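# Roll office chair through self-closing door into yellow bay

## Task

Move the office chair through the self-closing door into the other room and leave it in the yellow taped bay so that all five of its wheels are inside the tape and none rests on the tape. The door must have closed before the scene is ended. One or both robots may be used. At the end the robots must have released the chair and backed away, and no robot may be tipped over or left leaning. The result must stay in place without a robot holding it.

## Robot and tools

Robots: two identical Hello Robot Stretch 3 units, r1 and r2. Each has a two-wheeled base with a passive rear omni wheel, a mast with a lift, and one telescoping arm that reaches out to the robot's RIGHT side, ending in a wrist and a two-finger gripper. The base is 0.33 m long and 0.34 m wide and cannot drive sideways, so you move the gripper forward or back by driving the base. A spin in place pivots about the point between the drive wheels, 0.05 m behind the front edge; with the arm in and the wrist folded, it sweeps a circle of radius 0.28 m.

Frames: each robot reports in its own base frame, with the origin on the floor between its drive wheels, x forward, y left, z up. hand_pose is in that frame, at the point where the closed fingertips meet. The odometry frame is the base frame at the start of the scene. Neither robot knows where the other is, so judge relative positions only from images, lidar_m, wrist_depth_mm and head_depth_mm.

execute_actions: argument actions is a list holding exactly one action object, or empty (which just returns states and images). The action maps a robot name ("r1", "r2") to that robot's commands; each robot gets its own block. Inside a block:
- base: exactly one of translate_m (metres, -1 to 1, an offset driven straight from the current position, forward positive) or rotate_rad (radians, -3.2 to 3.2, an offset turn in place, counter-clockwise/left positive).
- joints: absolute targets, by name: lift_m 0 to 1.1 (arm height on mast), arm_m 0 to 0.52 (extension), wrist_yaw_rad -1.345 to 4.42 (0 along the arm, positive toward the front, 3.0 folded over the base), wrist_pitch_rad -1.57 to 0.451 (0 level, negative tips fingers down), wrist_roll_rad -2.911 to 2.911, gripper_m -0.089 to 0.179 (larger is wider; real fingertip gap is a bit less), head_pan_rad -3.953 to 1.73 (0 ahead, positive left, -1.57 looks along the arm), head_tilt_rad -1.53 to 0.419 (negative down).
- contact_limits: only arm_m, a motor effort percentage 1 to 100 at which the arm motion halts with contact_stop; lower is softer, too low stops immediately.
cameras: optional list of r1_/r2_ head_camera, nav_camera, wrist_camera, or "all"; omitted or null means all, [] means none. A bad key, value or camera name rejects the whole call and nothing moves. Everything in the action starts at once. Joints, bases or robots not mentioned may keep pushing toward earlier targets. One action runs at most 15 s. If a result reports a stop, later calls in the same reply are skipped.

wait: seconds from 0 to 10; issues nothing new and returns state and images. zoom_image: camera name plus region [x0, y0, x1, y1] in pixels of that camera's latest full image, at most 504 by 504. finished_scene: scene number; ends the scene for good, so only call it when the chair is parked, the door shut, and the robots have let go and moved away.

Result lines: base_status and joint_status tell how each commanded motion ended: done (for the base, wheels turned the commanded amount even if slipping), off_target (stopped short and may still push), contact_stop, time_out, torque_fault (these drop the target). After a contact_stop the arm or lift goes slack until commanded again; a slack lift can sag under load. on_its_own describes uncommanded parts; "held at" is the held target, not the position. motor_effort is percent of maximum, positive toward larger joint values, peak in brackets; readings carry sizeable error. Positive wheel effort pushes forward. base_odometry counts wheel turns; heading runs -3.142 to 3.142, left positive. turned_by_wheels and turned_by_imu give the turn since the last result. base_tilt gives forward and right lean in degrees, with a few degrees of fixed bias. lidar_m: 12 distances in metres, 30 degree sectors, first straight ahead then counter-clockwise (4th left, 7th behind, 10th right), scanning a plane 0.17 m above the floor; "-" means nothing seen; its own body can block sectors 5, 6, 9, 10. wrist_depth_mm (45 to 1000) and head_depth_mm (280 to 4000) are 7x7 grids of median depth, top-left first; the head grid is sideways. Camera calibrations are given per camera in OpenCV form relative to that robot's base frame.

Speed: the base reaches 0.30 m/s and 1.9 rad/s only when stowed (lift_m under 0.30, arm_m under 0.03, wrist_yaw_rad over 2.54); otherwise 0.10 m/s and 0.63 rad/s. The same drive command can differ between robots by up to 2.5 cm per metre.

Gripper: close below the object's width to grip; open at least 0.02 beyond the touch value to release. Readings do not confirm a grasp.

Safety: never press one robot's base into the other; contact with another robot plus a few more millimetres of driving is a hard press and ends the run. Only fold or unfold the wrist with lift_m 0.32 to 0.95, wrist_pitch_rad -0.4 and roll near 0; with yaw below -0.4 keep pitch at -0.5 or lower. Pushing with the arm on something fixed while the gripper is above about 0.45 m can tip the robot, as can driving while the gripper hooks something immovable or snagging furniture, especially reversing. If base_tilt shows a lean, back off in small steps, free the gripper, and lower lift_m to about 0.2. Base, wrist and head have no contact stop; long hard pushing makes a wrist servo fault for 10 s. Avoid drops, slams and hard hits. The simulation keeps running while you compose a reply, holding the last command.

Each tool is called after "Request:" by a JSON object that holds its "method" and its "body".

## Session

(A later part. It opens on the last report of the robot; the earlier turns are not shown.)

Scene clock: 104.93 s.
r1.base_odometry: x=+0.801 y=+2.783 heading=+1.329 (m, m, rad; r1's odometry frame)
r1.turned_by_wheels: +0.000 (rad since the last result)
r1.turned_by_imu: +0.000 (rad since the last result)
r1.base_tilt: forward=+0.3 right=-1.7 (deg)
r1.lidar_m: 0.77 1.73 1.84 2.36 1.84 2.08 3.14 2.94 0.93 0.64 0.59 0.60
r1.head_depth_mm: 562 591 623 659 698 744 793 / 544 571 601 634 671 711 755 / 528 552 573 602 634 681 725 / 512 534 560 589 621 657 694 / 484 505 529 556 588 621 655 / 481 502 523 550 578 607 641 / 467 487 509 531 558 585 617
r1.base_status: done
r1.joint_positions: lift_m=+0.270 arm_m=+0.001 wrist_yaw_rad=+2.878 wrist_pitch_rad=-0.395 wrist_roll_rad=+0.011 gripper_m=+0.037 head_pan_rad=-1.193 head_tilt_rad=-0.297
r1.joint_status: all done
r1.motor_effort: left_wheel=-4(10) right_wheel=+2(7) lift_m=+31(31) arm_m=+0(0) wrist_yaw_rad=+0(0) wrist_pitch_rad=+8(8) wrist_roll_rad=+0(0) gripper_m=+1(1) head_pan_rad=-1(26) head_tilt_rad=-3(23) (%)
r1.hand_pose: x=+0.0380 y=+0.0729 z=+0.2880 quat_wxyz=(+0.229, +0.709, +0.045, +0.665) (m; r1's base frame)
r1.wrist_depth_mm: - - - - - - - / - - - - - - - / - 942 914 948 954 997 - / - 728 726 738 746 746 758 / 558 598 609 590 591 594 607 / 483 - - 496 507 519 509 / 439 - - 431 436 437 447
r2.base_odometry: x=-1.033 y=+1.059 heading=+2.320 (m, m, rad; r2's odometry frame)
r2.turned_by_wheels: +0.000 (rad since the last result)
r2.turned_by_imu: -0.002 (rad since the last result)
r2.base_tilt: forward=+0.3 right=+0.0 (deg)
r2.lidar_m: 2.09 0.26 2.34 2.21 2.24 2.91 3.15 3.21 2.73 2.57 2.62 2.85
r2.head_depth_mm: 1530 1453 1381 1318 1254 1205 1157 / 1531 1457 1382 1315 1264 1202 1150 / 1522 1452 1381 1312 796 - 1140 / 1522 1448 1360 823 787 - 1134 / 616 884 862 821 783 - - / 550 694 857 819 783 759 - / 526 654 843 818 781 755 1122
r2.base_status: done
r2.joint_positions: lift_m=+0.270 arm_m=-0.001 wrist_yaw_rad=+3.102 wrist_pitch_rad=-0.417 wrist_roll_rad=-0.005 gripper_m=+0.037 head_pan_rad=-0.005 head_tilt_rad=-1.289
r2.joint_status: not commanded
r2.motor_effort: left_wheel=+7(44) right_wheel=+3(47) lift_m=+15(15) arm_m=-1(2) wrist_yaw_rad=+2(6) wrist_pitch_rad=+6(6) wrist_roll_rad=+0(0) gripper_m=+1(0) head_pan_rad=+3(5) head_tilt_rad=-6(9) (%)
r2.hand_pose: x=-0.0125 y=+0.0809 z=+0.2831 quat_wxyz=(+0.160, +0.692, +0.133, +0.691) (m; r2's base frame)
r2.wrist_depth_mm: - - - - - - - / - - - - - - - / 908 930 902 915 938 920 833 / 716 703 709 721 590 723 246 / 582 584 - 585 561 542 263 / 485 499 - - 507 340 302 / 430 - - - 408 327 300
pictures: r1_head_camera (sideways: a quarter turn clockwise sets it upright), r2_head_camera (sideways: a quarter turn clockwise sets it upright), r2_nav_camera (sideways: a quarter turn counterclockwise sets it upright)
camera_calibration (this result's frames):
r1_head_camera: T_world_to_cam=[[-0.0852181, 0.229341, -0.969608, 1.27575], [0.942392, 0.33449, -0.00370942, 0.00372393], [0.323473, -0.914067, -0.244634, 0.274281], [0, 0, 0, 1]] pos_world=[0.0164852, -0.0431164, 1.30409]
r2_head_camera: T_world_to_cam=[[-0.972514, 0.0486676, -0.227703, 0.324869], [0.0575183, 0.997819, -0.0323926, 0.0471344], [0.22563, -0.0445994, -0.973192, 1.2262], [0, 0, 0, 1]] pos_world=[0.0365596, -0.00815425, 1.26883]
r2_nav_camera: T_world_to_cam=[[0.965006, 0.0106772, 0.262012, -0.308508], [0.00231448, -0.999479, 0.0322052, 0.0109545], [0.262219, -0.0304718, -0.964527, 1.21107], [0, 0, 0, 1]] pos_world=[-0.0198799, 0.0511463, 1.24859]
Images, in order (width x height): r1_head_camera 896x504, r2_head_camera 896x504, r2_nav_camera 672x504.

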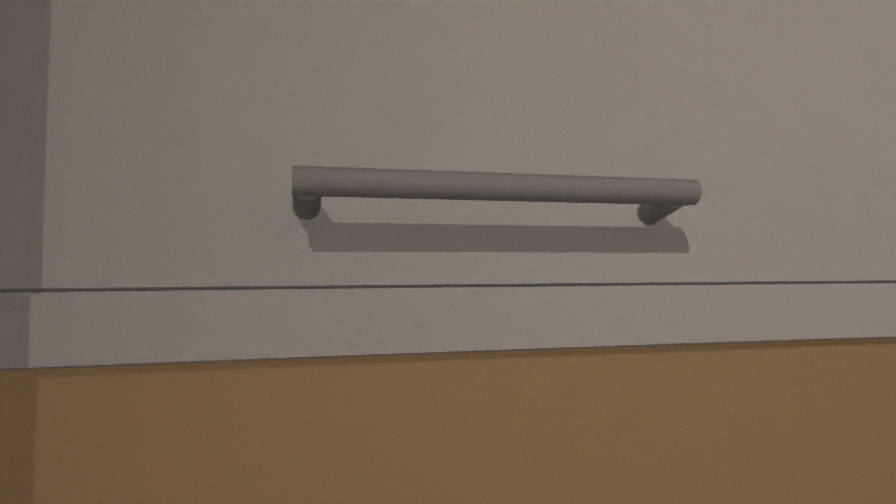

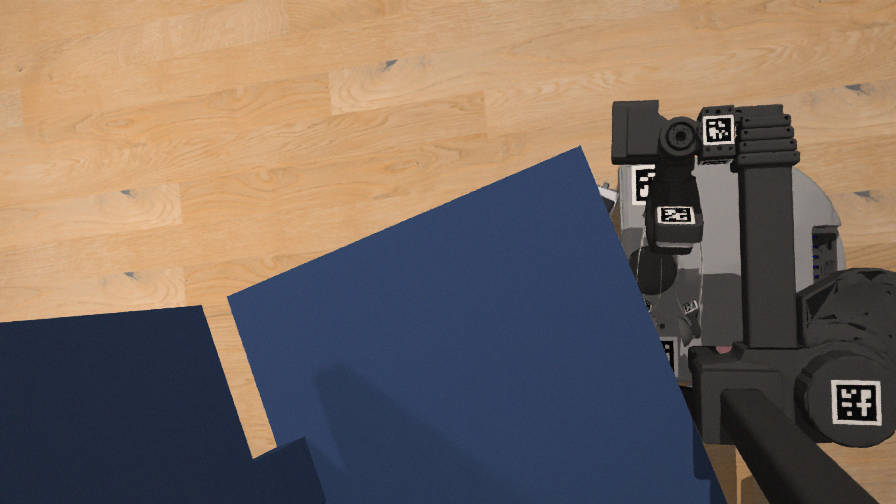

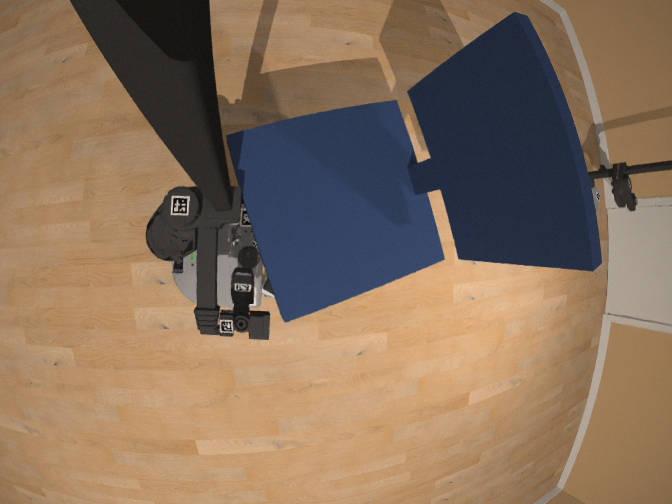

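Request:
{"method": "execute_actions", "body": {"actions": [{"r1": {"joints": {"lift_m": 0.91}}, "r2": {"base": {"translate_m": -0.22}, "joints": {"head_tilt_rad": -1.1}}}], "cameras": []}}

Request:
{"method": "execute_actions", "body": {"actions": [{"r1": {"joints": {"wrist_yaw_rad": 0.61, "wrist_pitch_rad": 0.0, "gripper_m": 0.11, "head_tilt_rad": -0.5, "arm_m": 0.05}}, "r2": {"joints": {"lift_m": 0.29, "wrist_yaw_rad": 2.6, "wrist_pitch_rad": 0.1, "wrist_roll_rad": 1.57, "gripper_m": 0.17}}}], "cameras": ["r1_head_camera","r1_wrist_camera","r2_head_camera","r2_wrist_camera"]}}

Scene clock: 142.83 s.
r1.base_odometry: x=+0.801 y=+2.783 heading=+1.329 (m, m, rad; r1's odometry frame)
r1.turned_by_wheels: +0.000 (rad since the last result)
r1.turned_by_imu: -0.001 (rad since the last result)
r1.base_tilt: forward=+0.6 right=-1.6 (deg)
r1.lidar_m: 0.78 1.74 1.84 2.37 1.83 2.32 3.15 2.94 0.93 0.64 0.59 0.60
r1.head_depth_mm: 563 592 623 659 698 743 790 / 545 571 600 634 671 712 759 / 528 552 571 603 635 683 724 / 511 535 561 589 621 656 693 / 483 505 529 554 587 621 656 / 480 502 525 550 577 607 642 / 468 488 508 532 558 586 619
r1.base_status: not commanded
r1.joint_positions: lift_m=+0.910 arm_m=+0.001 wrist_yaw_rad=+2.878 wrist_pitch_rad=-0.395 wrist_roll_rad=+0.011 gripper_m=+0.037 head_pan_rad=-1.193 head_tilt_rad=-0.297
r1.joint_status: all done
r1.motor_effort: left_wheel=-5(4) right_wheel=+1(2) lift_m=+37(32) arm_m=+0(0) wrist_yaw_rad=+0(0) wrist_pitch_rad=+8(9) wrist_roll_rad=+0(0) gripper_m=+0(0) head_pan_rad=-1(1) head_tilt_rad=-3(3) (%)
r1.hand_pose: x=+0.0380 y=+0.0729 z=+0.9278 quat_wxyz=(+0.229, +0.709, +0.045, +0.665) (m; r1's base frame)
r1.wrist_depth_mm: - - - - - - - / - - - - - - - / - - - - - - - / - - - - - - - / - - - - - - - / - - - - - - - / - - - - - - -
r2.base_odometry: x=-0.883 y=+0.898 heading=+2.320 (m, m, rad; r2's odometry frame)
r2.turned_by_wheels: +0.000 (rad since the last result)
r2.turned_by_imu: +0.001 (rad since the last result)
r2.base_tilt: forward=+0.2 right=+0.1 (deg)
r2.lidar_m: 2.17 0.45 2.32 2.19 2.23 2.89 2.93 2.98 2.75 2.59 2.64 3.07
r2.head_depth_mm: 1914 1709 1547 1417 1300 1202 1122 / 1911 1707 1545 1410 1302 1201 1119 / 1903 1703 1550 1392 1253 1197 - / 1889 1694 1499 887 847 1201 - / 740 881 971 887 834 1201 - / 686 820 970 888 816 1159 1124 / 658 781 944 884 815 1167 1115
r2.base_status: done
r2.joint_positions: lift_m=+0.270 arm_m=-0.001 wrist_yaw_rad=+3.102 wrist_pitch_rad=-0.417 wrist_roll_rad=-0.005 gripper_m=+0.037 head_pan_rad=-0.005 head_tilt_rad=-1.099
r2.joint_status: all done
r2.motor_effort: left_wheel=+0(10) right_wheel=+0(7) lift_m=+15(15) arm_m=-1(1) wrist_yaw_rad=+1(2) wrist_pitch_rad=+6(6) wrist_roll_rad=+0(0) gripper_m=+0(0) head_pan_rad=+4(4) head_tilt_rad=-1(16) (%)
r2.hand_pose: x=-0.0125 y=+0.0809 z=+0.2831 quat_wxyz=(+0.160, +0.692, +0.133, +0.691) (m; r2's base frame)
r2.wrist_depth_mm: - - - - - - - / - - - - - - - / 919 931 898 922 922 945 915 / 709 704 714 713 709 652 719 / 569 581 - 582 597 581 489 / 487 504 - - 372 364 362 / 433 - - - 412 420 411
pictures: none
No camera images: the call's "cameras" was empty. Leave "cameras" out to get every camera's image.

Scene clock: 144.97 s.
r1.base_odometry: x=+0.801 y=+2.783 heading=+1.329 (m, m, rad; r1's odometry frame)
r1.turned_by_wheels: +0.000 (rad since the last result)
r1.turned_by_imu: +0.000 (rad since the last result)
r1.base_tilt: forward=+0.6 right=-1.5 (deg)
r1.lidar_m: 0.78 1.74 1.84 2.37 1.84 2.32 3.15 2.95 0.93 0.63 0.59 0.60
r1.head_depth_mm: 535 582 641 711 799 920 - / 519 564 619 684 759 - - / 503 523 580 643 726 - 948 / 489 528 575 631 700 788 896 / 465 499 541 597 649 740 836 / 458 497 538 586 646 718 805 / 449 483 521 567 622 688 769
r1.base_status: not commanded
r1.joint_positions: lift_m=+0.910 arm_m=+0.050 wrist_yaw_rad=+0.612 wrist_pitch_rad=-0.025 wrist_roll_rad=+0.011 gripper_m=+0.110 head_pan_rad=-1.193 head_tilt_rad=-0.494
r1.joint_status: all done
r1.motor_effort: left_wheel=-5(5) right_wheel=+1(2) lift_m=+37(37) arm_m=+5(8) wrist_yaw_rad=-2(3) wrist_pitch_rad=+14(14) wrist_roll_rad=+0(0) gripper_m=+0(79) head_pan_rad=-1(1) head_tilt_rad=-4(23) (%)
r1.hand_pose: x=+0.1254 y=-0.4038 z=+1.0180 quat_wxyz=(+0.674, +0.223, -0.675, +0.203) (m; r1's base frame)
r1.wrist_depth_mm: 320 321 318 321 324 330 332 / 325 331 333 335 336 344 348 / 335 341 337 340 347 356 354 / 346 352 351 354 362 363 370 / 357 357 367 368 343 374 384 / 370 - 376 385 384 393 398 / 378 389 389 397 399 410 408
r2.base_odometry: x=-0.883 y=+0.898 heading=+2.320 (m, m, rad; r2's odometry frame)
r2.turned_by_wheels: +0.000 (rad since the last result)
r2.turned_by_imu: +0.001 (rad since the last result)
r2.base_tilt: forward=+0.2 right=+0.0 (deg)
r2.lidar_m: 2.17 0.45 2.32 2.19 2.23 2.90 2.94 3.00 2.75 2.58 2.64 3.10
r2.head_depth_mm: 1919 1718 1552 1413 1297 1207 1118 / 1907 1702 1546 1408 1297 1200 - / 1900 1706 1537 1399 1255 1214 - / 1907 1702 1504 888 846 1200 - / 738 881 972 887 833 1208 - / 685 821 965 887 814 1160 1126 / 658 782 941 881 814 1170 1110
r2.base_status: not commanded
r2.joint_positions: lift_m=+0.290 arm_m=-0.001 wrist_yaw_rad=+2.604 wrist_pitch_rad=+0.077 wrist_roll_rad=+1.569 gripper_m=+0.170 head_pan_rad=-0.005 head_tilt_rad=-1.099
r2.joint_status: all done
r2.motor_effort: left_wheel=+0(0) right_wheel=-1(0) lift_m=+24(25) arm_m=-1(1) wrist_yaw_rad=-4(2) wrist_pitch_rad=+7(8) wrist_roll_rad=+1(2) gripper_m=+0(90) head_pan_rad=+3(3) head_tilt_rad=+0(0) (%)
r2.hand_pose: x=+0.1104 y=+0.0776 z=+0.4239 quat_wxyz=(-0.036, +0.963, -0.265, +0.012) (m; r2's base frame)
r2.wrist_depth_mm: - 622 610 185 - 862 424 / - - - 209 - 845 477 / - - - 241 - 831 544 / - - - 283 - 846 537 / - - - 371 - 925 547 / - - - - - - 514 / - - - - - 877 521
pictures: r1_head_camera (sideways: a quarter turn clockwise sets it upright), r1_wrist_camera, r2_head_camera (sideways: a quarter turn clockwise sets it upright), r2_wrist_camera
camera_calibration (this result's frames):
r1_head_camera: T_world_to_cam=[[-0.153485, 0.401476, -0.902917, 1.1891], [0.941909, 0.335693, -0.0108494, 0.0130205], [0.298747, -0.852131, -0.429677, 0.515252], [0, 0, 0, 1]] pos_world=[0.0163153, -0.0427053, 1.2952]
r1_wrist_camera: T_world_to_cam=[[-0.828185, -0.559632, 0.0303611, -0.159541], [-0.138422, 0.151751, -0.978678, 1.10386], [0.543093, -0.814729, -0.203143, -0.0229227], [0, 0, 0, 1]] pos_world=[0.0331183, -0.275473, 1.08051]
r2_head_camera: T_world_to_cam=[[-0.912362, 0.048368, -0.406518, 0.557377], [0.062686, 0.997791, -0.0219699, 0.0335403], [0.404558, -0.0455274, -0.913379, 1.14748], [0, 0, 0, 1]] pos_world=[0.042207, -0.00818382, 1.2754]
r2_wrist_camera: T_world_to_cam=[[0.0615146, 0.0479437, -0.996954, 0.408287], [-0.93681, 0.347417, -0.0410962, 0.125318], [0.344389, 0.936484, 0.0662854, 0.0272349], [0, 0, 0, 1]] pos_world=[0.0829042, -0.0886176, 0.410388]
Images, in order (width x height): r1_head_camera 896x504, r1_wrist_camera 644x364, r2_head_camera 896x504, r2_wrist_camera 644x364.

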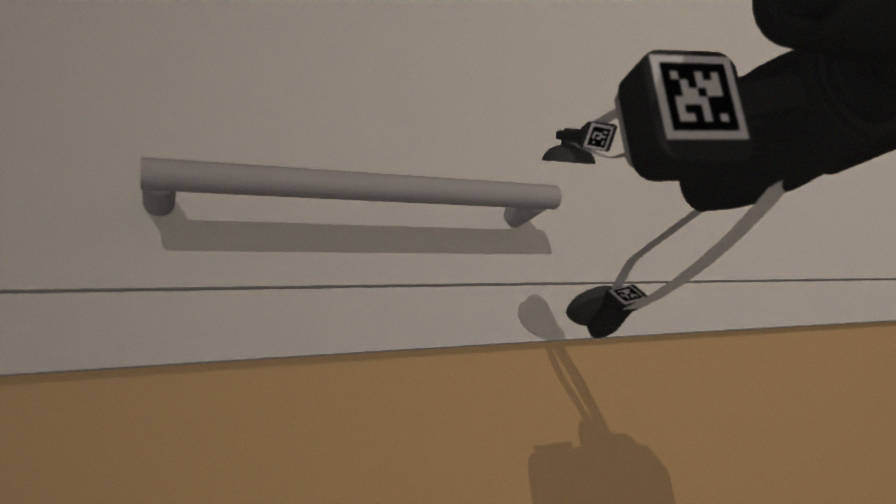

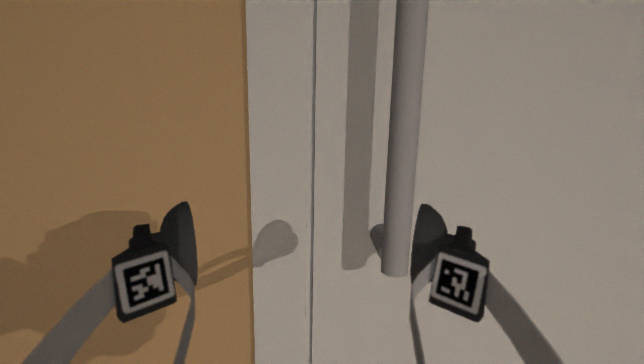

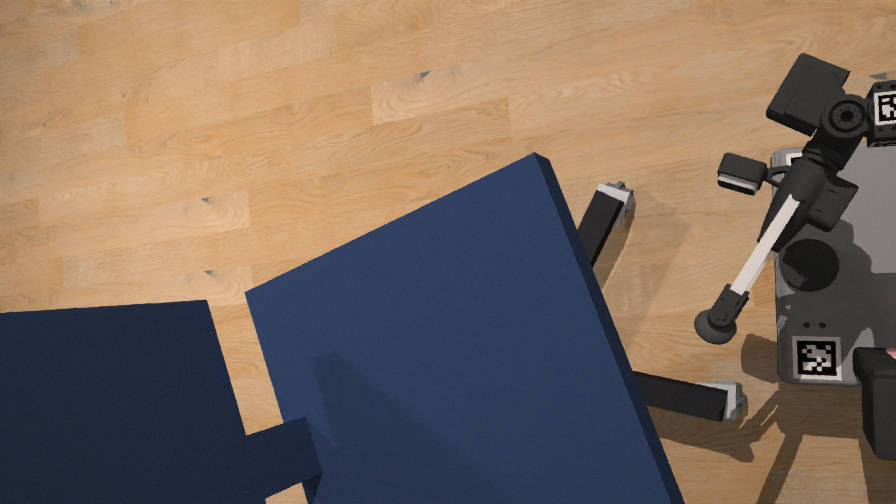

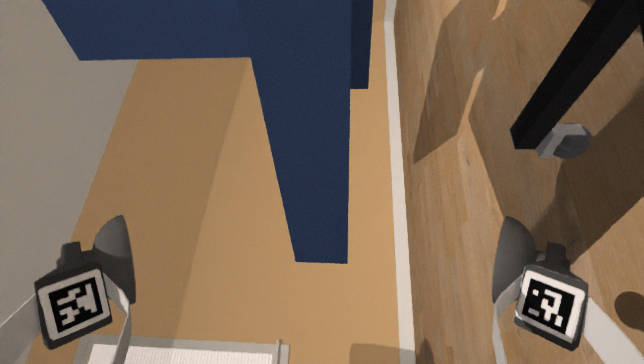

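Request:
{"method": "execute_actions", "body": {"actions": [{"r1": {"base": {"translate_m": 0.02}, "joints": {"arm_m": 0.20}}, "r2": {"joints": {"wrist_pitch_rad": 0.17, "wrist_roll_rad": -1.57}}}], "cameras": ["r1_wrist_camera","r1_head_camera"]}}

Request:
{"method": "execute_actions", "body": {"actions": [{"r2": {"base": {"translate_m": 0.17}, "joints": {"head_tilt_rad": -1.3}}}], "cameras": ["r2_wrist_camera","r2_head_camera"]}}

Scene clock: 160.20 s.
r1.base_odometry: x=+0.806 y=+2.802 heading=+1.329 (m, m, rad; r1's odometry frame)
r1.turned_by_wheels: +0.000 (rad since the last result)
r1.turned_by_imu: -0.001 (rad since the last result)
r1.base_tilt: forward=+0.6 right=-1.7 (deg)
r1.lidar_m: 0.76 1.70 1.82 2.34 1.84 2.31 3.17 2.96 0.91 0.62 0.58 0.59
r1.head_depth_mm: 524 570 627 695 - 928 1037 / 508 553 604 660 - 865 978 / 492 515 561 619 714 806 923 / 476 514 561 610 688 767 870 / 455 491 536 587 652 726 821 / 451 485 526 574 633 702 789 / 439 472 510 554 608 673 752
r1.base_status: done
r1.joint_positions: lift_m=+0.910 arm_m=+0.200 wrist_yaw_rad=+0.611 wrist_pitch_rad=-0.025 wrist_roll_rad=+0.011 gripper_m=+0.110 head_pan_rad=-1.193 head_tilt_rad=-0.494
r1.joint_status: all done
r1.motor_effort: left_wheel=-4(8) right_wheel=+2(3) lift_m=+37(36) arm_m=+6(5) wrist_yaw_rad=-1(3) wrist_pitch_rad=+14(14) wrist_roll_rad=+0(0) gripper_m=+0(0) head_pan_rad=-1(1) head_tilt_rad=-3(4) (%)
r1.hand_pose: x=+0.1251 y=-0.5540 z=+1.0182 quat_wxyz=(+0.674, +0.222, -0.675, +0.203) (m; r1's base frame)
r1.wrist_depth_mm: 194 185 201 137 204 205 207 / 201 192 208 142 210 212 213 / 208 197 212 146 216 219 220 / 214 203 217 150 224 226 229 / 220 209 228 156 230 233 236 / 229 - 235 162 241 241 246 / 233 226 242 167 250 251 253
r2.base_odometry: x=-0.883 y=+0.898 heading=+2.320 (m, m, rad; r2's odometry frame)
r2.turned_by_wheels: +0.000 (rad since the last result)
r2.turned_by_imu: +0.002 (rad since the last result)
r2.base_tilt: forward=+0.2 right=+0.0 (deg)
r2.lidar_m: 2.18 0.45 2.33 2.18 2.23 2.89 2.93 2.98 2.75 2.59 2.64 3.09
r2.head_depth_mm: 1920 1714 1546 1411 1301 1205 1121 / 1907 1707 1543 1412 1298 1199 - / 1899 1704 1540 1393 1255 1199 - / 1903 1706 1502 886 847 1199 - / 740 881 972 888 837 1211 - / 684 822 970 885 815 1159 1124 / 660 782 943 885 815 1173 1114
r2.base_status: not commanded
r2.joint_positions: lift_m=+0.290 arm_m=-0.001 wrist_yaw_rad=+2.604 wrist_pitch_rad=+0.148 wrist_roll_rad=-1.569 gripper_m=+0.170 head_pan_rad=-0.005 head_tilt_rad=-1.099
r2.joint_status: all done
r2.motor_effort: left_wheel=+1(0) right_wheel=+0(0) lift_m=+24(25) arm_m=-1(1) wrist_yaw_rad=-3(3) wrist_pitch_rad=+7(7) wrist_roll_rad=-1(3) gripper_m=+0(0) head_pan_rad=+3(3) head_tilt_rad=-2(1) (%)
r2.hand_pose: x=+0.1101 y=+0.0774 z=+0.4424 quat_wxyz=(+0.265, -0.019, -0.071, +0.961) (m; r2's base frame)
r2.wrist_depth_mm: 653 - - - - - - / 677 - - - - - - / 667 - - - - - - / 544 - - - - - - / 525 - - 280 748 - - / - - - 260 694 718 - / 392 864 407 243 648 660 -
pictures: r1_head_camera (sideways: a quarter turn clockwise sets it upright), r1_wrist_camera
camera_calibration (this result's frames):
r1_head_camera: T_world_to_cam=[[-0.153563, 0.401711, -0.9028, 1.18895], [0.941919, 0.335665, -0.0108591, 0.0130331], [0.298676, -0.852032, -0.429925, 0.515574], [0, 0, 0, 1]] pos_world=[0.0163132, -0.0427039, 1.29518]
r1_wrist_camera: T_world_to_cam=[[-0.828991, -0.558438, 0.0303463, -0.243061], [-0.137742, 0.151284, -0.978846, 1.12665], [0.542034, -0.815635, -0.202334, -0.146294], [0, 0, 0, 1]] pos_world=[0.0329885, -0.425502, 1.08059]
Images, in order (width x height): r1_head_camera 896x504, r1_wrist_camera 644x364.

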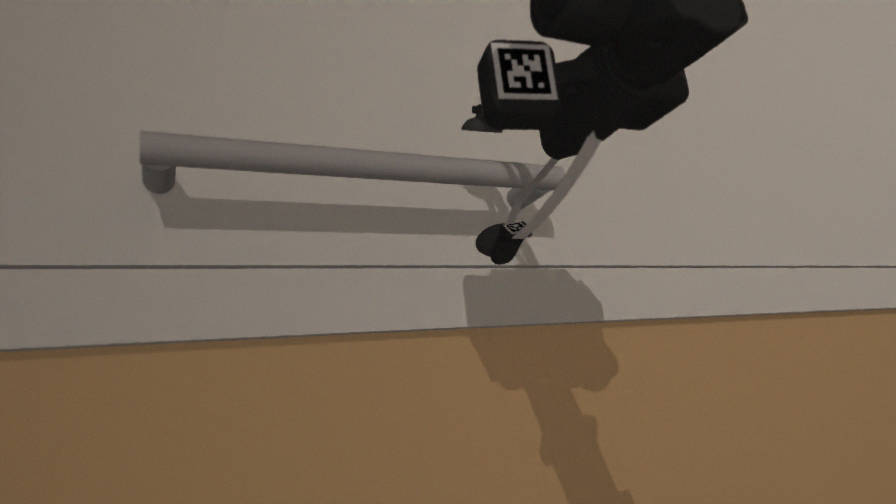

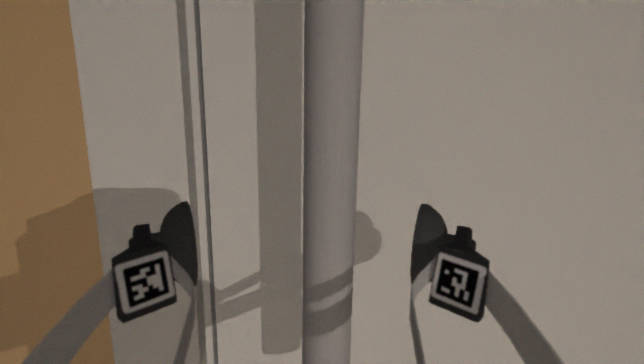

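Scene clock: 162.27 s.
r1.base_odometry: x=+0.806 y=+2.802 heading=+1.329 (m, m, rad; r1's odometry frame)
r1.turned_by_wheels: +0.000 (rad since the last result)
r1.turned_by_imu: +0.000 (rad since the last result)
r1.base_tilt: forward=+0.5 right=-1.8 (deg)
r1.lidar_m: 0.76 1.71 1.82 2.35 1.85 2.14 3.16 2.96 0.91 0.62 0.58 0.59
r1.head_depth_mm: 524 571 627 695 - 930 1040 / 508 551 604 659 - 864 978 / 492 516 561 620 715 806 925 / 476 515 564 609 688 768 873 / 455 491 537 586 653 727 821 / 451 485 526 575 633 702 790 / 440 472 510 554 608 673 753
r1.base_status: not commanded
r1.joint_positions: lift_m=+0.910 arm_m=+0.200 wrist_yaw_rad=+0.611 wrist_pitch_rad=-0.025 wrist_roll_rad=+0.011 gripper_m=+0.110 head_pan_rad=-1.193 head_tilt_rad=-0.494
r1.joint_status: not commanded
r1.motor_effort: left_wheel=-4(4) right_wheel=+2(2) lift_m=+37(37) arm_m=+6(6) wrist_yaw_rad=-1(1) wrist_pitch_rad=+14(14) wrist_roll_rad=+0(0) gripper_m=+0(0) head_pan_rad=-1(1) head_tilt_rad=-4(2) (%)
r1.hand_pose: x=+0.1251 y=-0.5540 z=+1.0182 quat_wxyz=(+0.674, +0.222, -0.675, +0.203) (m; r1's base frame)
r1.wrist_depth_mm: 195 185 200 136 204 206 208 / 201 191 207 141 211 212 215 / 208 198 212 146 216 220 221 / 214 202 219 150 224 226 228 / 222 209 226 155 231 233 235 / 228 - 235 162 240 241 246 / 234 226 242 167 248 253 254
r2.base_odometry: x=-0.999 y=+1.023 heading=+2.320 (m, m, rad; r2's odometry frame)
r2.turned_by_wheels: +0.000 (rad since the last result)
r2.turned_by_imu: +0.002 (rad since the last result)
r2.base_tilt: forward=+0.2 right=+0.0 (deg)
r2.lidar_m: 2.16 0.30 2.34 2.20 2.24 2.91 3.10 3.16 2.74 2.57 2.62 2.91
r2.head_depth_mm: 1535 1462 1386 1322 1257 1203 1150 / 1536 1459 1381 1311 1254 1199 1147 / 1526 1448 1378 1304 1234 - 1142 / 1523 1453 868 823 799 - 1130 / 680 897 863 822 794 - - / 606 764 861 822 781 1104 - / 579 721 853 819 783 1178 1124
r2.base_status: done
r2.joint_positions: lift_m=+0.290 arm_m=-0.001 wrist_yaw_rad=+2.603 wrist_pitch_rad=+0.148 wrist_roll_rad=-1.569 gripper_m=+0.170 head_pan_rad=-0.005 head_tilt_rad=-1.285
r2.joint_status: all done
r2.motor_effort: left_wheel=+0(8) right_wheel=+0(5) lift_m=+24(24) arm_m=-1(1) wrist_yaw_rad=-2(3) wrist_pitch_rad=+7(7) wrist_roll_rad=+0(1) gripper_m=+0(1) head_pan_rad=+3(4) head_tilt_rad=-8(24) (%)
r2.hand_pose: x=+0.1103 y=+0.0772 z=+0.4426 quat_wxyz=(+0.265, -0.019, -0.071, +0.961) (m; r2's base frame)
r2.wrist_depth_mm: 668 - - 159 - - - / 662 - 145 142 - - - / 645 - 129 130 - - - / 669 - 119 119 626 665 - / 626 - 109 110 583 613 - / - 294 102 102 107 548 - / 656 - 95 95 99 513 -
pictures: r2_head_camera (sideways: a quarter turn clockwise sets it upright), r2_wrist_camera
camera_calibration (this result's frames):
r2_head_camera: T_world_to_cam=[[-0.971738, 0.0486724, -0.23099, 0.329144], [0.0576366, 0.997818, -0.0322154, 0.0469032], [0.228918, -0.0446184, -0.972423, 1.22519], [0, 0, 0, 1]] pos_world=[0.0366711, -0.0081551, 1.26894]
r2_wrist_camera: T_world_to_cam=[[-0.0979804, -0.117153, 0.988269, -0.421349], [0.748333, -0.663308, -0.00443861, 0.00209536], [0.656047, 0.739119, 0.152661, -0.0309644], [0, 0, 0, 1]] pos_world=[-0.0225379, -0.025086, 0.421142]
Images, in order (width x height): r2_head_camera 896x504, r2_wrist_camera 644x364.

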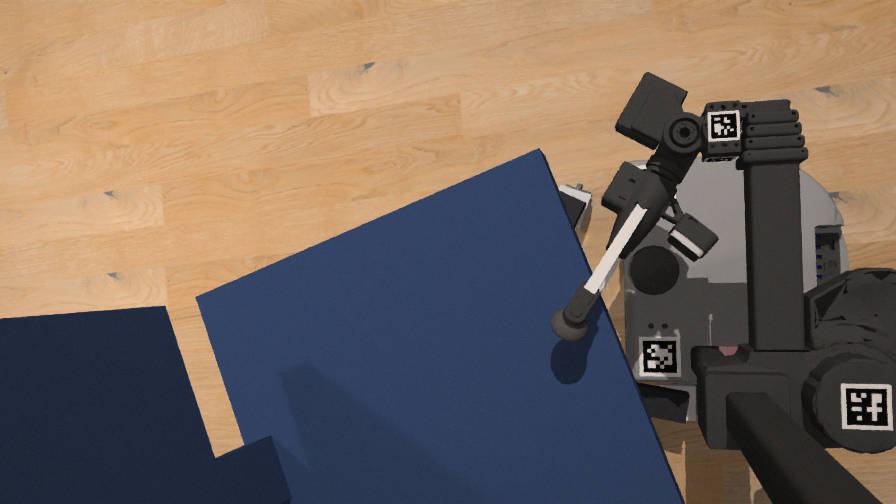

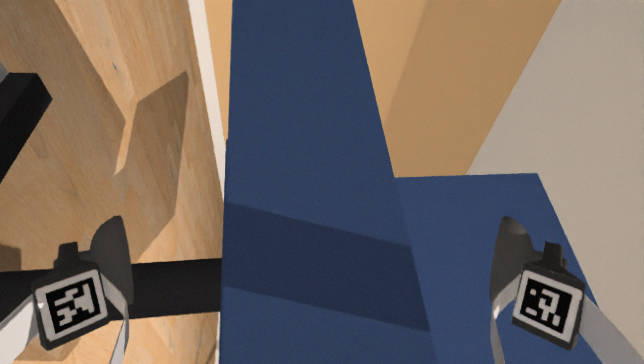

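Request:
{"method": "execute_actions", "body": {"actions": [{"r1": {"joints": {"arm_m": 0.23}}, "r2": {"base": {"translate_m": 0.03}}}], "cameras": []}}

Request:
{"method": "execute_actions", "body": {"actions": [{"r1": {"joints": {"gripper_m": -0.01}}, "r2": {"joints": {"gripper_m": 0.01}}}], "cameras": ["r1_wrist_camera","r1_head_camera","r2_head_camera"]}}

Scene clock: 168.87 s.
r1.base_odometry: x=+0.806 y=+2.802 heading=+1.329 (m, m, rad; r1's odometry frame)
r1.turned_by_wheels: +0.000 (rad since the last result)
r1.turned_by_imu: -0.001 (rad since the last result)
r1.base_tilt: forward=+0.4 right=-1.7 (deg)
r1.lidar_m: 0.76 1.71 1.82 2.34 1.84 2.11 3.17 2.96 0.92 0.62 0.58 0.59
r1.head_depth_mm: 524 571 628 689 - 924 1035 / 508 552 605 657 - 851 977 / 492 515 560 618 724 806 923 / 476 515 562 610 686 767 871 / 455 491 536 588 651 727 821 / 452 485 526 574 633 702 789 / 440 472 510 554 609 673 754
r1.base_status: not commanded
r1.joint_positions: lift_m=+0.910 arm_m=+0.230 wrist_yaw_rad=+0.611 wrist_pitch_rad=-0.025 wrist_roll_rad=+0.011 gripper_m=+0.110 head_pan_rad=-1.193 head_tilt_rad=-0.494
r1.joint_status: all done
r1.motor_effort: left_wheel=-4(4) right_wheel=+2(2) lift_m=+37(37) arm_m=+5(5) wrist_yaw_rad=-2(1) wrist_pitch_rad=+14(14) wrist_roll_rad=+0(0) gripper_m=+0(0) head_pan_rad=-1(1) head_tilt_rad=-4(3) (%)
r1.hand_pose: x=+0.1251 y=-0.5840 z=+1.0182 quat_wxyz=(+0.674, +0.222, -0.675, +0.203) (m; r1's base frame)
r1.wrist_depth_mm: 162 175 176 116 181 182 184 / 167 178 182 120 185 188 190 / 171 179 188 125 193 193 197 / 176 182 194 131 200 200 202 / 184 184 201 201 205 207 211 / 189 - 207 208 212 214 219 / 207 199 214 216 221 223 225
r2.base_odometry: x=-1.019 y=+1.045 heading=+2.320 (m, m, rad; r2's odometry frame)
r2.turned_by_wheels: +0.000 (rad since the last result)
r2.turned_by_imu: +0.001 (rad since the last result)
r2.base_tilt: forward=+0.3 right=+0.0 (deg)
r2.lidar_m: 2.13 0.27 2.34 2.20 2.24 2.92 3.13 3.19 2.73 2.57 2.62 2.87
r2.head_depth_mm: 1543 1452 1379 1317 1258 1203 1153 / 1539 1459 1377 1311 1254 1197 1149 / 1536 1451 1377 1307 804 - 1140 / 1526 1440 1343 825 791 - 1129 / 644 887 863 821 788 - - / 573 723 860 821 782 762 - / 547 681 848 818 782 762 1126
r2.base_status: done
r2.joint_positions: lift_m=+0.290 arm_m=-0.001 wrist_yaw_rad=+2.607 wrist_pitch_rad=+0.150 wrist_roll_rad=-1.569 gripper_m=+0.170 head_pan_rad=-0.005 head_tilt_rad=-1.286
r2.joint_status: not commanded
r2.motor_effort: left_wheel=+1(8) right_wheel=+2(9) lift_m=+24(25) arm_m=-1(1) wrist_yaw_rad=-6(9) wrist_pitch_rad=+6(7) wrist_roll_rad=+0(1) gripper_m=-2(1) head_pan_rad=+4(3) head_tilt_rad=-8(7) (%)
r2.hand_pose: x=+0.1093 y=+0.0778 z=+0.4431 quat_wxyz=(+0.263, -0.019, -0.072, +0.962) (m; r2's base frame)
r2.wrist_depth_mm: 673 - 119 119 - - - / 664 - 106 107 - - - / 665 - 96 98 105 - - / 663 - 87 89 94 632 - / 640 - 81 82 85 594 - / - 280 75 76 79 527 - / 660 - 70 71 74 493 539
pictures: none
No camera images: the call's "cameras" was empty. Leave "cameras" out to get every camera's image.

Scene clock: 170.97 s.
r1.base_odometry: x=+0.806 y=+2.802 heading=+1.330 (m, m, rad; r1's odometry frame)
r1.turned_by_wheels: +0.000 (rad since the last result)
r1.turned_by_imu: +0.000 (rad since the last result)
r1.base_tilt: forward=+0.4 right=-1.6 (deg)
r1.lidar_m: 0.76 1.71 1.83 2.35 1.84 2.12 3.16 2.96 0.91 0.62 0.58 0.59
r1.head_depth_mm: 520 568 625 688 - 914 1033 / 504 545 599 653 - 845 974 / 488 515 557 592 717 801 921 / 475 514 560 614 681 765 869 / 454 491 536 586 652 726 822 / 451 485 526 575 632 703 791 / 440 472 509 555 609 674 753
r1.base_status: not commanded
r1.joint_positions: lift_m=+0.910 arm_m=+0.230 wrist_yaw_rad=+0.625 wrist_pitch_rad=-0.024 wrist_roll_rad=+0.011 gripper_m=-0.010 head_pan_rad=-1.193 head_tilt_rad=-0.494
r1.joint_status: all done
r1.on_its_own: wrist_yaw_rad is at rest, and its effort (-19) is outside its rest range (-12 to +12)
r1.motor_effort: left_wheel=+2(4) right_wheel=-4(4) lift_m=+36(37) arm_m=+4(6) wrist_yaw_rad=-19(19) wrist_pitch_rad=+13(14) wrist_roll_rad=+0(0) gripper_m=-12(88) head_pan_rad=-2(1) head_tilt_rad=-5(4) (%)
r1.hand_pose: x=+0.1282 y=-0.5819 z=+1.0184 quat_wxyz=(+0.672, +0.227, -0.673, +0.208) (m; r1's base frame)
r1.wrist_depth_mm: 163 166 174 108 177 177 179 / 168 171 179 112 182 183 184 / 175 176 185 115 186 189 190 / 181 182 191 119 195 195 195 / 186 188 195 122 200 203 203 / 195 193 - 125 206 210 211 / 210 199 211 171 215 216 220
r2.base_odometry: x=-1.019 y=+1.045 heading=+2.320 (m, m, rad; r2's odometry frame)
r2.turned_by_wheels: +0.000 (rad since the last result)
r2.turned_by_imu: +0.000 (rad since the last result)
r2.base_tilt: forward=+0.2 right=+0.1 (deg)
r2.lidar_m: 2.12 0.27 2.34 2.20 2.25 2.91 3.13 3.21 2.74 2.58 2.62 2.88
r2.head_depth_mm: 1538 1459 1382 1311 1259 1205 1149 / 1541 1456 1384 1311 1261 1194 1146 / 1532 1451 1380 1315 802 - 1141 / 1530 1453 1341 824 791 - 1131 / 652 890 863 822 788 - - / 576 724 860 822 782 763 - / 548 682 847 817 781 759 1124
r2.base_status: not commanded
r2.joint_positions: lift_m=+0.290 arm_m=-0.001 wrist_yaw_rad=+2.613 wrist_pitch_rad=+0.194 wrist_roll_rad=-1.591 gripper_m=+0.013 head_pan_rad=-0.005 head_tilt_rad=-1.286
r2.joint_status: all done
r2.motor_effort: left_wheel=+2(2) right_wheel=+6(5) lift_m=+21(24) arm_m=-1(1) wrist_yaw_rad=-10(9) wrist_pitch_rad=-9(11) wrist_roll_rad=+10(10) gripper_m=-65(100) head_pan_rad=+4(4) head_tilt_rad=-8(7) (%)
r2.hand_pose: x=+0.1076 y=+0.0778 z=+0.4546 quat_wxyz=(+0.261, -0.036, -0.091, +0.960) (m; r2's base frame)
r2.wrist_depth_mm: 739 - 116 123 - - - / 732 - 103 110 - - - / 733 - 94 100 - - - / 727 - 86 91 624 674 - / 705 - 80 84 90 620 - / 259 168 74 78 82 - - / 638 - 69 73 76 512 -
pictures: r1_head_camera (sideways: a quarter turn clockwise sets it upright), r1_wrist_camera, r2_head_camera (sideways: a quarter turn clockwise sets it upright)
camera_calibration (this result's frames):
r1_head_camera: T_world_to_cam=[[-0.153613, 0.401837, -0.902735, 1.18887], [0.941918, 0.335666, -0.0108645, 0.01304], [0.298652, -0.851971, -0.43006, 0.515751], [0, 0, 0, 1]] pos_world=[0.0163128, -0.042703, 1.29518]
r1_wrist_camera: T_world_to_cam=[[-0.820721, -0.570523, 0.0303376, -0.26421], [-0.139549, 0.14869, -0.978988, 1.13034], [0.554025, -0.807709, -0.201649, -0.168333], [0, 0, 0, 1]] pos_world=[0.034157, -0.454772, 1.08066]
r2_head_camera: T_world_to_cam=[[-0.971849, 0.0486732, -0.230523, 0.328537], [0.0576213, 0.997818, -0.0322406, 0.046936], [0.228451, -0.0446161, -0.972533, 1.22533], [0, 0, 0, 1]] pos_world=[0.0366553, -0.00815503, 1.26892]
Images, in order (width x height): r1_head_camera 896x504, r1_wrist_camera 644x364, r2_head_camera 896x504.

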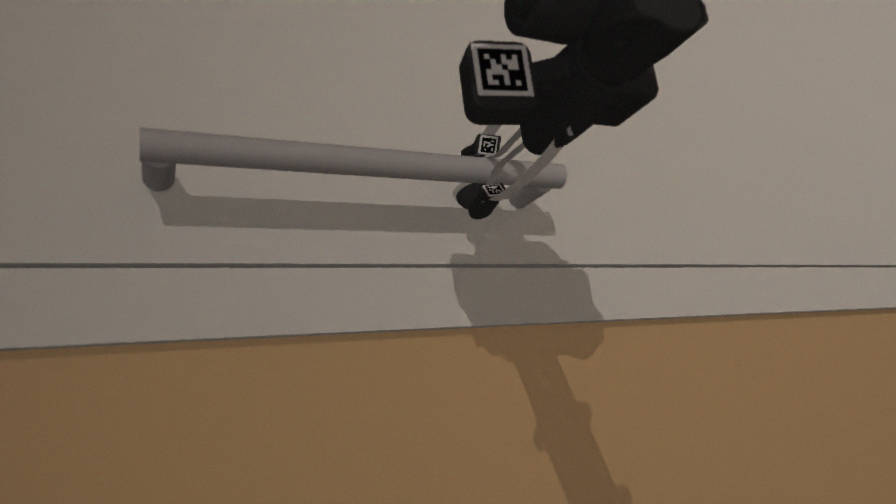

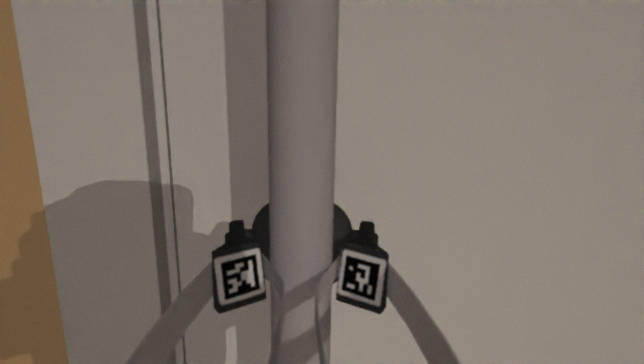

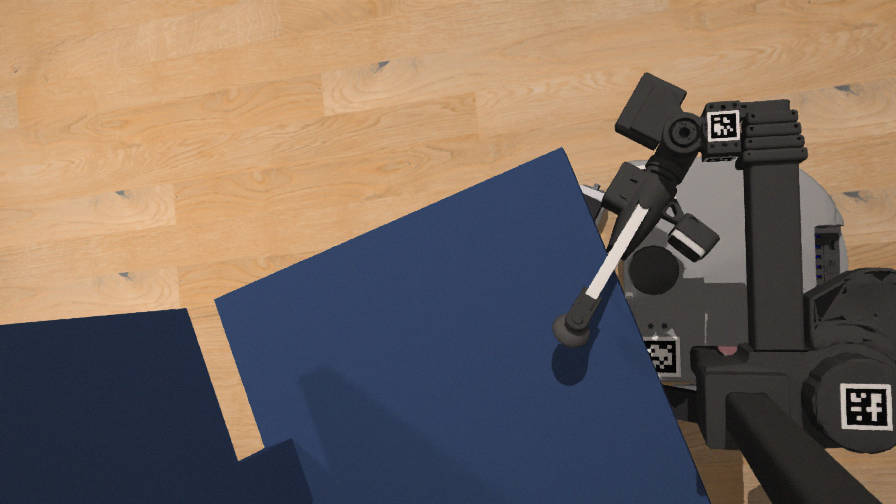

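Request:
{"method": "execute_actions", "body": {"actions": [{"r1": {"base": {"translate_m": -0.195}, "joints": {"arm_m": 0.13, "wrist_yaw_rad": 0.87, "head_pan_rad": -1.0}}, "r2": {"base": {"rotate_rad": -0.19}}}], "cameras": ["r1_nav_camera","r2_head_camera"]}}

Scene clock: 183.00 s.
r1.base_odometry: x=+0.759 y=+2.613 heading=+1.330 (m, m, rad; r1's odometry frame)
r1.turned_by_wheels: +0.001 (rad since the last result)
r1.turned_by_imu: -0.075 (rad since the last result)
r1.base_tilt: forward=+0.5 right=-1.7 (deg)
r1.lidar_m: 0.86 1.71 1.95 2.39 1.70 1.97 3.10 2.82 1.20 0.56 0.46 0.70
r1.head_depth_mm: 422 463 514 576 633 - 930 / 399 429 478 534 593 699 806 / 379 393 433 471 468 633 728 / 360 390 425 466 518 581 662 / 3004 627 666 724 806 887 1001 / 540 580 629 693 764 861 974 / 535 578 627 685 756 841 948
r1.base_status: done
r1.joint_positions: lift_m=+0.910 arm_m=+0.130 wrist_yaw_rad=+0.913 wrist_pitch_rad=-0.024 wrist_roll_rad=+0.011 gripper_m=-0.010 head_pan_rad=-1.007 head_tilt_rad=-0.495
r1.joint_status: wrist_yaw_rad off_target (ended at +0.913, target +0.870); the others done
r1.on_its_own: wrist_yaw_rad is at rest, and its effort (-50) is outside its rest range (-12 to +12)
r1.motor_effort: left_wheel=+12(100) right_wheel=-10(24) lift_m=+35(37) arm_m=+0(23) wrist_yaw_rad=-50(100) wrist_pitch_rad=+13(17) wrist_roll_rad=+0(0) gripper_m=-14(19) head_pan_rad=+3(14) head_tilt_rad=-3(4) (%)
r1.hand_pose: x=+0.1809 y=-0.4312 z=+1.0185 quat_wxyz=(+0.635, +0.321, -0.634, +0.302) (m; r1's base frame)
r1.wrist_depth_mm: 447 422 171 111 181 184 190 / 465 441 177 115 186 191 196 / 480 459 182 118 192 198 203 / 497 478 188 123 198 203 208 / 519 488 193 122 206 211 219 / 537 507 - 125 214 219 227 / 568 539 210 141 221 228 236
r2.base_odometry: x=-1.019 y=+1.045 heading=+2.130 (m, m, rad; r2's odometry frame)
r2.turned_by_wheels: -0.190 (rad since the last result)
r2.turned_by_imu: -0.185 (rad since the last result)
r2.base_tilt: forward=+0.2 right=+0.0 (deg)
r2.lidar_m: 2.53 0.29 0.29 2.20 2.21 2.55 3.12 3.14 2.98 2.57 2.57 2.98
r2.head_depth_mm: 1539 1452 1386 1315 1260 1203 1153 / 1537 1448 1387 1310 1251 1196 1148 / 1532 1447 1377 1306 1253 - 1142 / 1527 1443 1375 822 801 - 1133 / 1523 1442 870 821 789 - - / 1513 1434 858 817 782 761 - / 605 720 857 818 779 756 1122
r2.base_status: done
r2.joint_positions: lift_m=+0.290 arm_m=-0.002 wrist_yaw_rad=+2.609 wrist_pitch_rad=+0.175 wrist_roll_rad=-1.584 gripper_m=+0.065 head_pan_rad=-0.005 head_tilt_rad=-1.288
r2.joint_status: not commanded
r2.on_its_own: gripper_m is held at +0.064, not at your +0.010, by its stall guard, which is not easing now
r2.motor_effort: left_wheel=+6(33) right_wheel=-3(6) lift_m=+19(21) arm_m=-1(1) wrist_yaw_rad=-6(9) wrist_pitch_rad=-2(9) wrist_roll_rad=+6(10) gripper_m=-21(32) head_pan_rad=+3(4) head_tilt_rad=-6(7) (%)
r2.hand_pose: x=+0.1087 y=+0.0777 z=+0.4497 quat_wxyz=(+0.263, -0.030, -0.082, +0.961) (m; r2's base frame)
r2.wrist_depth_mm: 703 - 112 118 - - - / 698 - 107 112 - - - / 695 - 102 107 609 646 - / 637 960 98 102 585 618 - / 282 290 93 98 102 596 - / 692 908 90 93 97 575 - / 658 - 86 90 94 531 -
pictures: r1_nav_camera (sideways: a quarter turn counterclockwise sets it upright), r2_head_camera (sideways: a quarter turn clockwise sets it upright)
camera_calibration (this result's frames):
r1_nav_camera: T_world_to_cam=[[0.233503, -0.452737, 0.860526, -1.0808], [-0.842679, -0.535779, -0.0532217, 0.117021], [0.485148, -0.71272, -0.506618, 0.612448], [0, 0, 0, 1]] pos_world=[0.0538534, 0.00988397, 1.24656]
r2_head_camera: T_world_to_cam=[[-0.972382, 0.0482414, -0.228355, 0.325717], [0.0571035, 0.997844, -0.0323575, 0.0470913], [0.226302, -0.0445038, -0.97304, 1.226], [0, 0, 0, 1]] pos_world=[0.0365854, -0.00814103, 1.26885]
Images, in order (width x height): r1_nav_camera 672x504, r2_head_camera 896x504.

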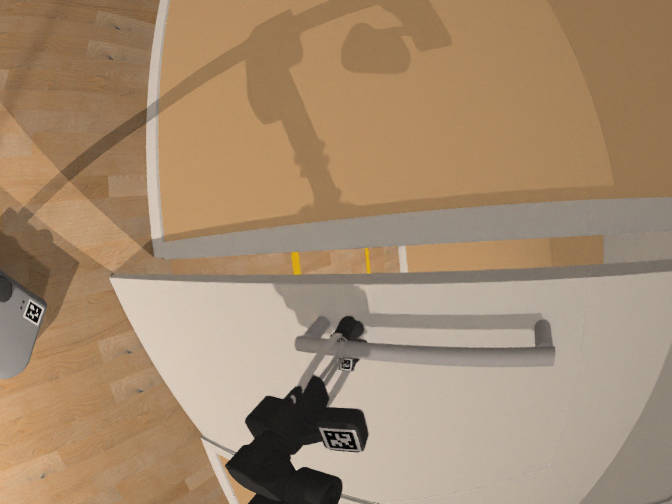

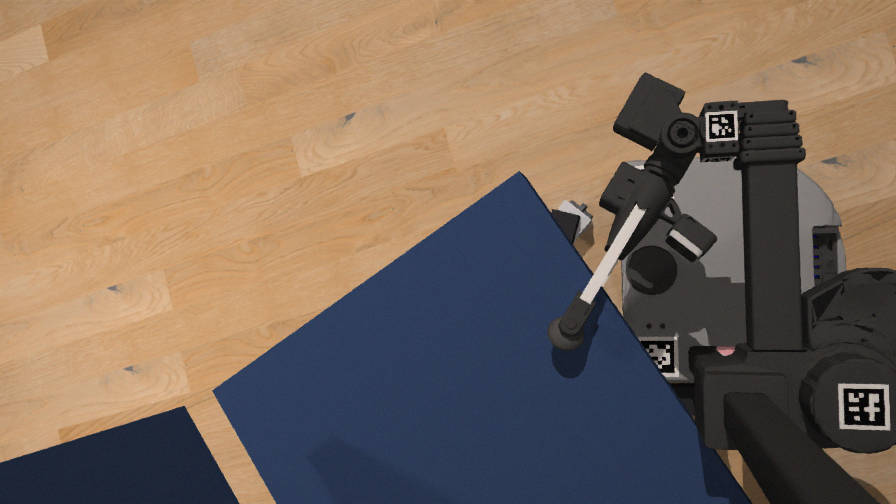

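Request:
{"method": "execute_actions", "body": {"actions": [{"r1": {"joints": {"wrist_yaw_rad": 0.96}}}], "cameras": []}}

Scene clock: 185.77 s.
r1.base_odometry: x=+0.759 y=+2.613 heading=+1.330 (m, m, rad; r1's odometry frame)
r1.turned_by_wheels: -0.001 (rad since the last result)
r1.turned_by_imu: -0.001 (rad since the last result)
r1.base_tilt: forward=+0.4 right=-1.7 (deg)
r1.lidar_m: 0.86 1.70 1.95 2.39 1.70 1.98 3.10 2.82 1.20 0.56 0.46 0.70
r1.head_depth_mm: 422 464 514 578 633 - 933 / 399 429 479 535 597 699 807 / 379 391 432 470 467 632 727 / 360 390 424 467 517 582 661 / 374 635 673 704 812 887 1001 / 539 580 628 692 765 858 974 / 536 577 627 684 755 839 946
r1.base_status: not commanded
r1.joint_positions: lift_m=+0.910 arm_m=+0.130 wrist_yaw_rad=+0.949 wrist_pitch_rad=-0.024 wrist_roll_rad=+0.011 gripper_m=-0.010 head_pan_rad=-1.007 head_tilt_rad=-0.495
r1.joint_status: all done
r1.motor_effort: left_wheel=+0(3) right_wheel=-1(4) lift_m=+35(35) arm_m=+0(0) wrist_yaw_rad=+12(11) wrist_pitch_rad=+13(13) wrist_roll_rad=+0(0) gripper_m=-11(12) head_pan_rad=+3(3) head_tilt_rad=-4(3) (%)
r1.hand_pose: x=+0.1863 y=-0.4240 z=+1.0185 quat_wxyz=(+0.630, +0.332, -0.628, +0.314) (m; r1's base frame)
r1.wrist_depth_mm: 463 437 173 108 179 181 185 / 482 458 178 112 184 188 190 / 502 474 185 116 190 194 197 / 521 486 190 119 196 201 203 / 545 510 196 122 202 206 210 / 577 526 - 126 212 214 218 / 592 542 211 137 219 224 229
r2.base_odometry: x=-1.019 y=+1.045 heading=+2.130 (m, m, rad; r2's odometry frame)
r2.turned_by_wheels: +0.000 (rad since the last result)
r2.turned_by_imu: +0.001 (rad since the last result)
r2.base_tilt: forward=+0.2 right=+0.1 (deg)
r2.lidar_m: 2.52 0.29 0.29 2.20 2.20 2.55 3.13 3.14 2.99 2.57 2.58 2.98
r2.head_depth_mm: 1534 1451 1380 1317 1260 1201 1151 / 1527 1449 1378 1311 1254 1192 1148 / 1525 1443 1373 1308 1255 - 1139 / 1530 1442 1373 822 800 - 1132 / 1523 1444 865 822 790 - - / 1512 1420 860 818 781 762 - / 607 722 857 817 780 756 1125
r2.base_status: not commanded
r2.joint_positions: lift_m=+0.290 arm_m=-0.002 wrist_yaw_rad=+2.609 wrist_pitch_rad=+0.175 wrist_roll_rad=-1.584 gripper_m=+0.065 head_pan_rad=-0.005 head_tilt_rad=-1.288
r2.joint_status: not commanded
r2.on_its_own: gripper_m is held at +0.064, not at your +0.010, by its stall guard, which is not easing now
r2.motor_effort: left_wheel=+6(6) right_wheel=-3(3) lift_m=+19(19) arm_m=-1(1) wrist_yaw_rad=-6(6) wrist_pitch_rad=-2(2) wrist_roll_rad=+6(6) gripper_m=-20(19) head_pan_rad=+3(3) head_tilt_rad=-6(6) (%)
r2.hand_pose: x=+0.1087 y=+0.0777 z=+0.4497 quat_wxyz=(+0.263, -0.030, -0.082, +0.961) (m; r2's base frame)
r2.wrist_depth_mm: 704 - 112 117 - - - / 684 - 107 112 - - - / 699 - 102 107 612 653 - / 641 963 97 102 585 624 - / 283 294 93 97 102 600 - / 685 911 89 94 97 578 - / 653 - 86 90 94 533 -
pictures: none
No camera images: the call's "cameras" was empty. Leave "cameras" out to get every camera's image.

Request:
{"method": "execute_actions", "body": {"actions": [{"r1": {"base": {"translate_m": -0.27}, "joints": {"arm_m": 0.122, "wrist_yaw_rad": 1.29, "head_pan_rad": -0.8}, "contact_limits": {"arm_m": 8}}, "r2": {"base": {"translate_m": -0.25}, "joints": {"gripper_m": 0.15}}}], "cameras": ["r1_nav_camera"]}}

Scene clock: 252.23 s.
r1.base_odometry: x=+0.695 y=+2.351 heading=+1.330 (m, m, rad; r1's odometry frame)
r1.turned_by_wheels: +0.000 (rad since the last result)
r1.turned_by_imu: -0.031 (rad since the last result)
r1.base_tilt: forward=+0.5 right=-1.7 (deg)
r1.lidar_m: 1.05 2.00 2.15 2.59 1.53 4.68 2.92 2.62 1.57 0.69 0.39 0.38
r1.head_depth_mm: 384 425 476 540 626 - 904 / 353 297 422 479 544 642 754 / 327 323 382 412 396 534 644 / 304 329 359 394 436 491 562 / 292 315 346 383 433 490 1219 / 750 795 841 912 1010 1136 1246 / 700 760 831 915 1013 1133 1247
r1.base_status: done
r1.joint_positions: lift_m=+0.910 arm_m=+0.138 wrist_yaw_rad=+1.395 wrist_pitch_rad=-0.023 wrist_roll_rad=+0.011 gripper_m=-0.010 head_pan_rad=-0.807 head_tilt_rad=-0.496
r1.joint_status: arm_m contact_stop (moved +0.008 of -0.008); wrist_yaw_rad off_target (ended at +1.395, target +1.290); the others done
r1.on_its_own: wrist_yaw_rad is held at +1.372, not at your +1.290, by its stall guard, which is still easing; arm_m is slack since a contact_stop, until your next command for it (your +0.122 is given up)
r1.motor_effort: left_wheel=+6(56) right_wheel=-4(16) lift_m=+35(35) arm_m=+0(12) wrist_yaw_rad=-26(100) wrist_pitch_rad=+13(14) wrist_roll_rad=+0(0) gripper_m=-13(20) head_pan_rad=+3(13) head_tilt_rad=-3(3) (%)
r1.contact_limits: arm_m 8 (drawing in: default 29, maximum 48; extending or still: default 40, maximum 66)
r1.hand_pose: x=+0.2303 y=-0.3275 z=+1.0186 quat_wxyz=(+0.545, +0.463, -0.539, +0.445) (m; r1's base frame)
r1.wrist_depth_mm: - - 177 109 173 173 172 / - - 183 113 180 177 176 / - - 188 116 186 182 180 / - - 194 120 190 190 186 / - - 199 122 197 195 192 / - - 206 126 203 202 200 / - - 217 135 212 208 206
r2.base_odometry: x=-0.886 y=+0.833 heading=+2.130 (m, m, rad; r2's odometry frame)
r2.turned_by_wheels: +0.000 (rad since the last result)
r2.turned_by_imu: +0.001 (rad since the last result)
r2.base_tilt: forward=+0.3 right=+0.0 (deg)
r2.lidar_m: 2.04 0.50 2.47 2.14 2.14 2.48 2.89 2.89 3.05 2.64 2.64 3.06
r2.head_depth_mm: 1545 1450 1384 1321 1261 1204 1154 / 1529 1460 1381 1310 1259 1197 1147 / 1533 1447 1367 1309 1256 - 1142 / 1525 1444 872 1291 1258 - 1129 / 1524 905 860 1285 1251 - - / 955 907 859 835 1231 1205 - / 938 900 859 817 1244 1194 1127
r2.base_status: done
r2.joint_positions: lift_m=+0.290 arm_m=-0.002 wrist_yaw_rad=+2.597 wrist_pitch_rad=+0.151 wrist_roll_rad=-1.578 gripper_m=+0.150 head_pan_rad=-0.005 head_tilt_rad=-1.288
r2.joint_status: all done
r2.motor_effort: left_wheel=+3(9) right_wheel=-3(9) lift_m=+19(19) arm_m=-1(1) wrist_yaw_rad=+1(7) wrist_pitch_rad=+6(6) wrist_roll_rad=+4(6) gripper_m=+1(90) head_pan_rad=+2(4) head_tilt_rad=-6(6) (%)
r2.hand_pose: x=+0.1115 y=+0.0765 z=+0.4436 quat_wxyz=(+0.268, -0.024, -0.071, +0.960) (m; r2's base frame)
r2.wrist_depth_mm: 678 - - - - - - / 674 - - - - - - / 614 - - - - - - / 547 - - - - - - / 509 - - 739 763 - - / 461 - - 692 741 - - / 426 449 455 282 702 730 -
pictures: r1_nav_camera (sideways: a quarter turn counterclockwise sets it upright)
camera_calibration (this result's frames):
r1_nav_camera: T_world_to_cam=[[0.31911, -0.39769, 0.860239, -1.08095], [-0.719495, -0.692455, -0.0532231, 0.116271], [0.616843, -0.601954, -0.507106, 0.612279], [0, 0, 0, 1]] pos_world=[0.0509172, 0.0191944, 1.24655]
Images, in order (width x height): r1_nav_camera 672x504.

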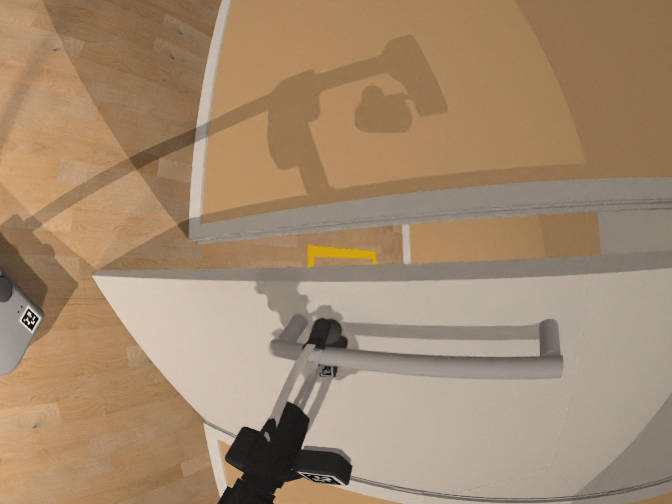

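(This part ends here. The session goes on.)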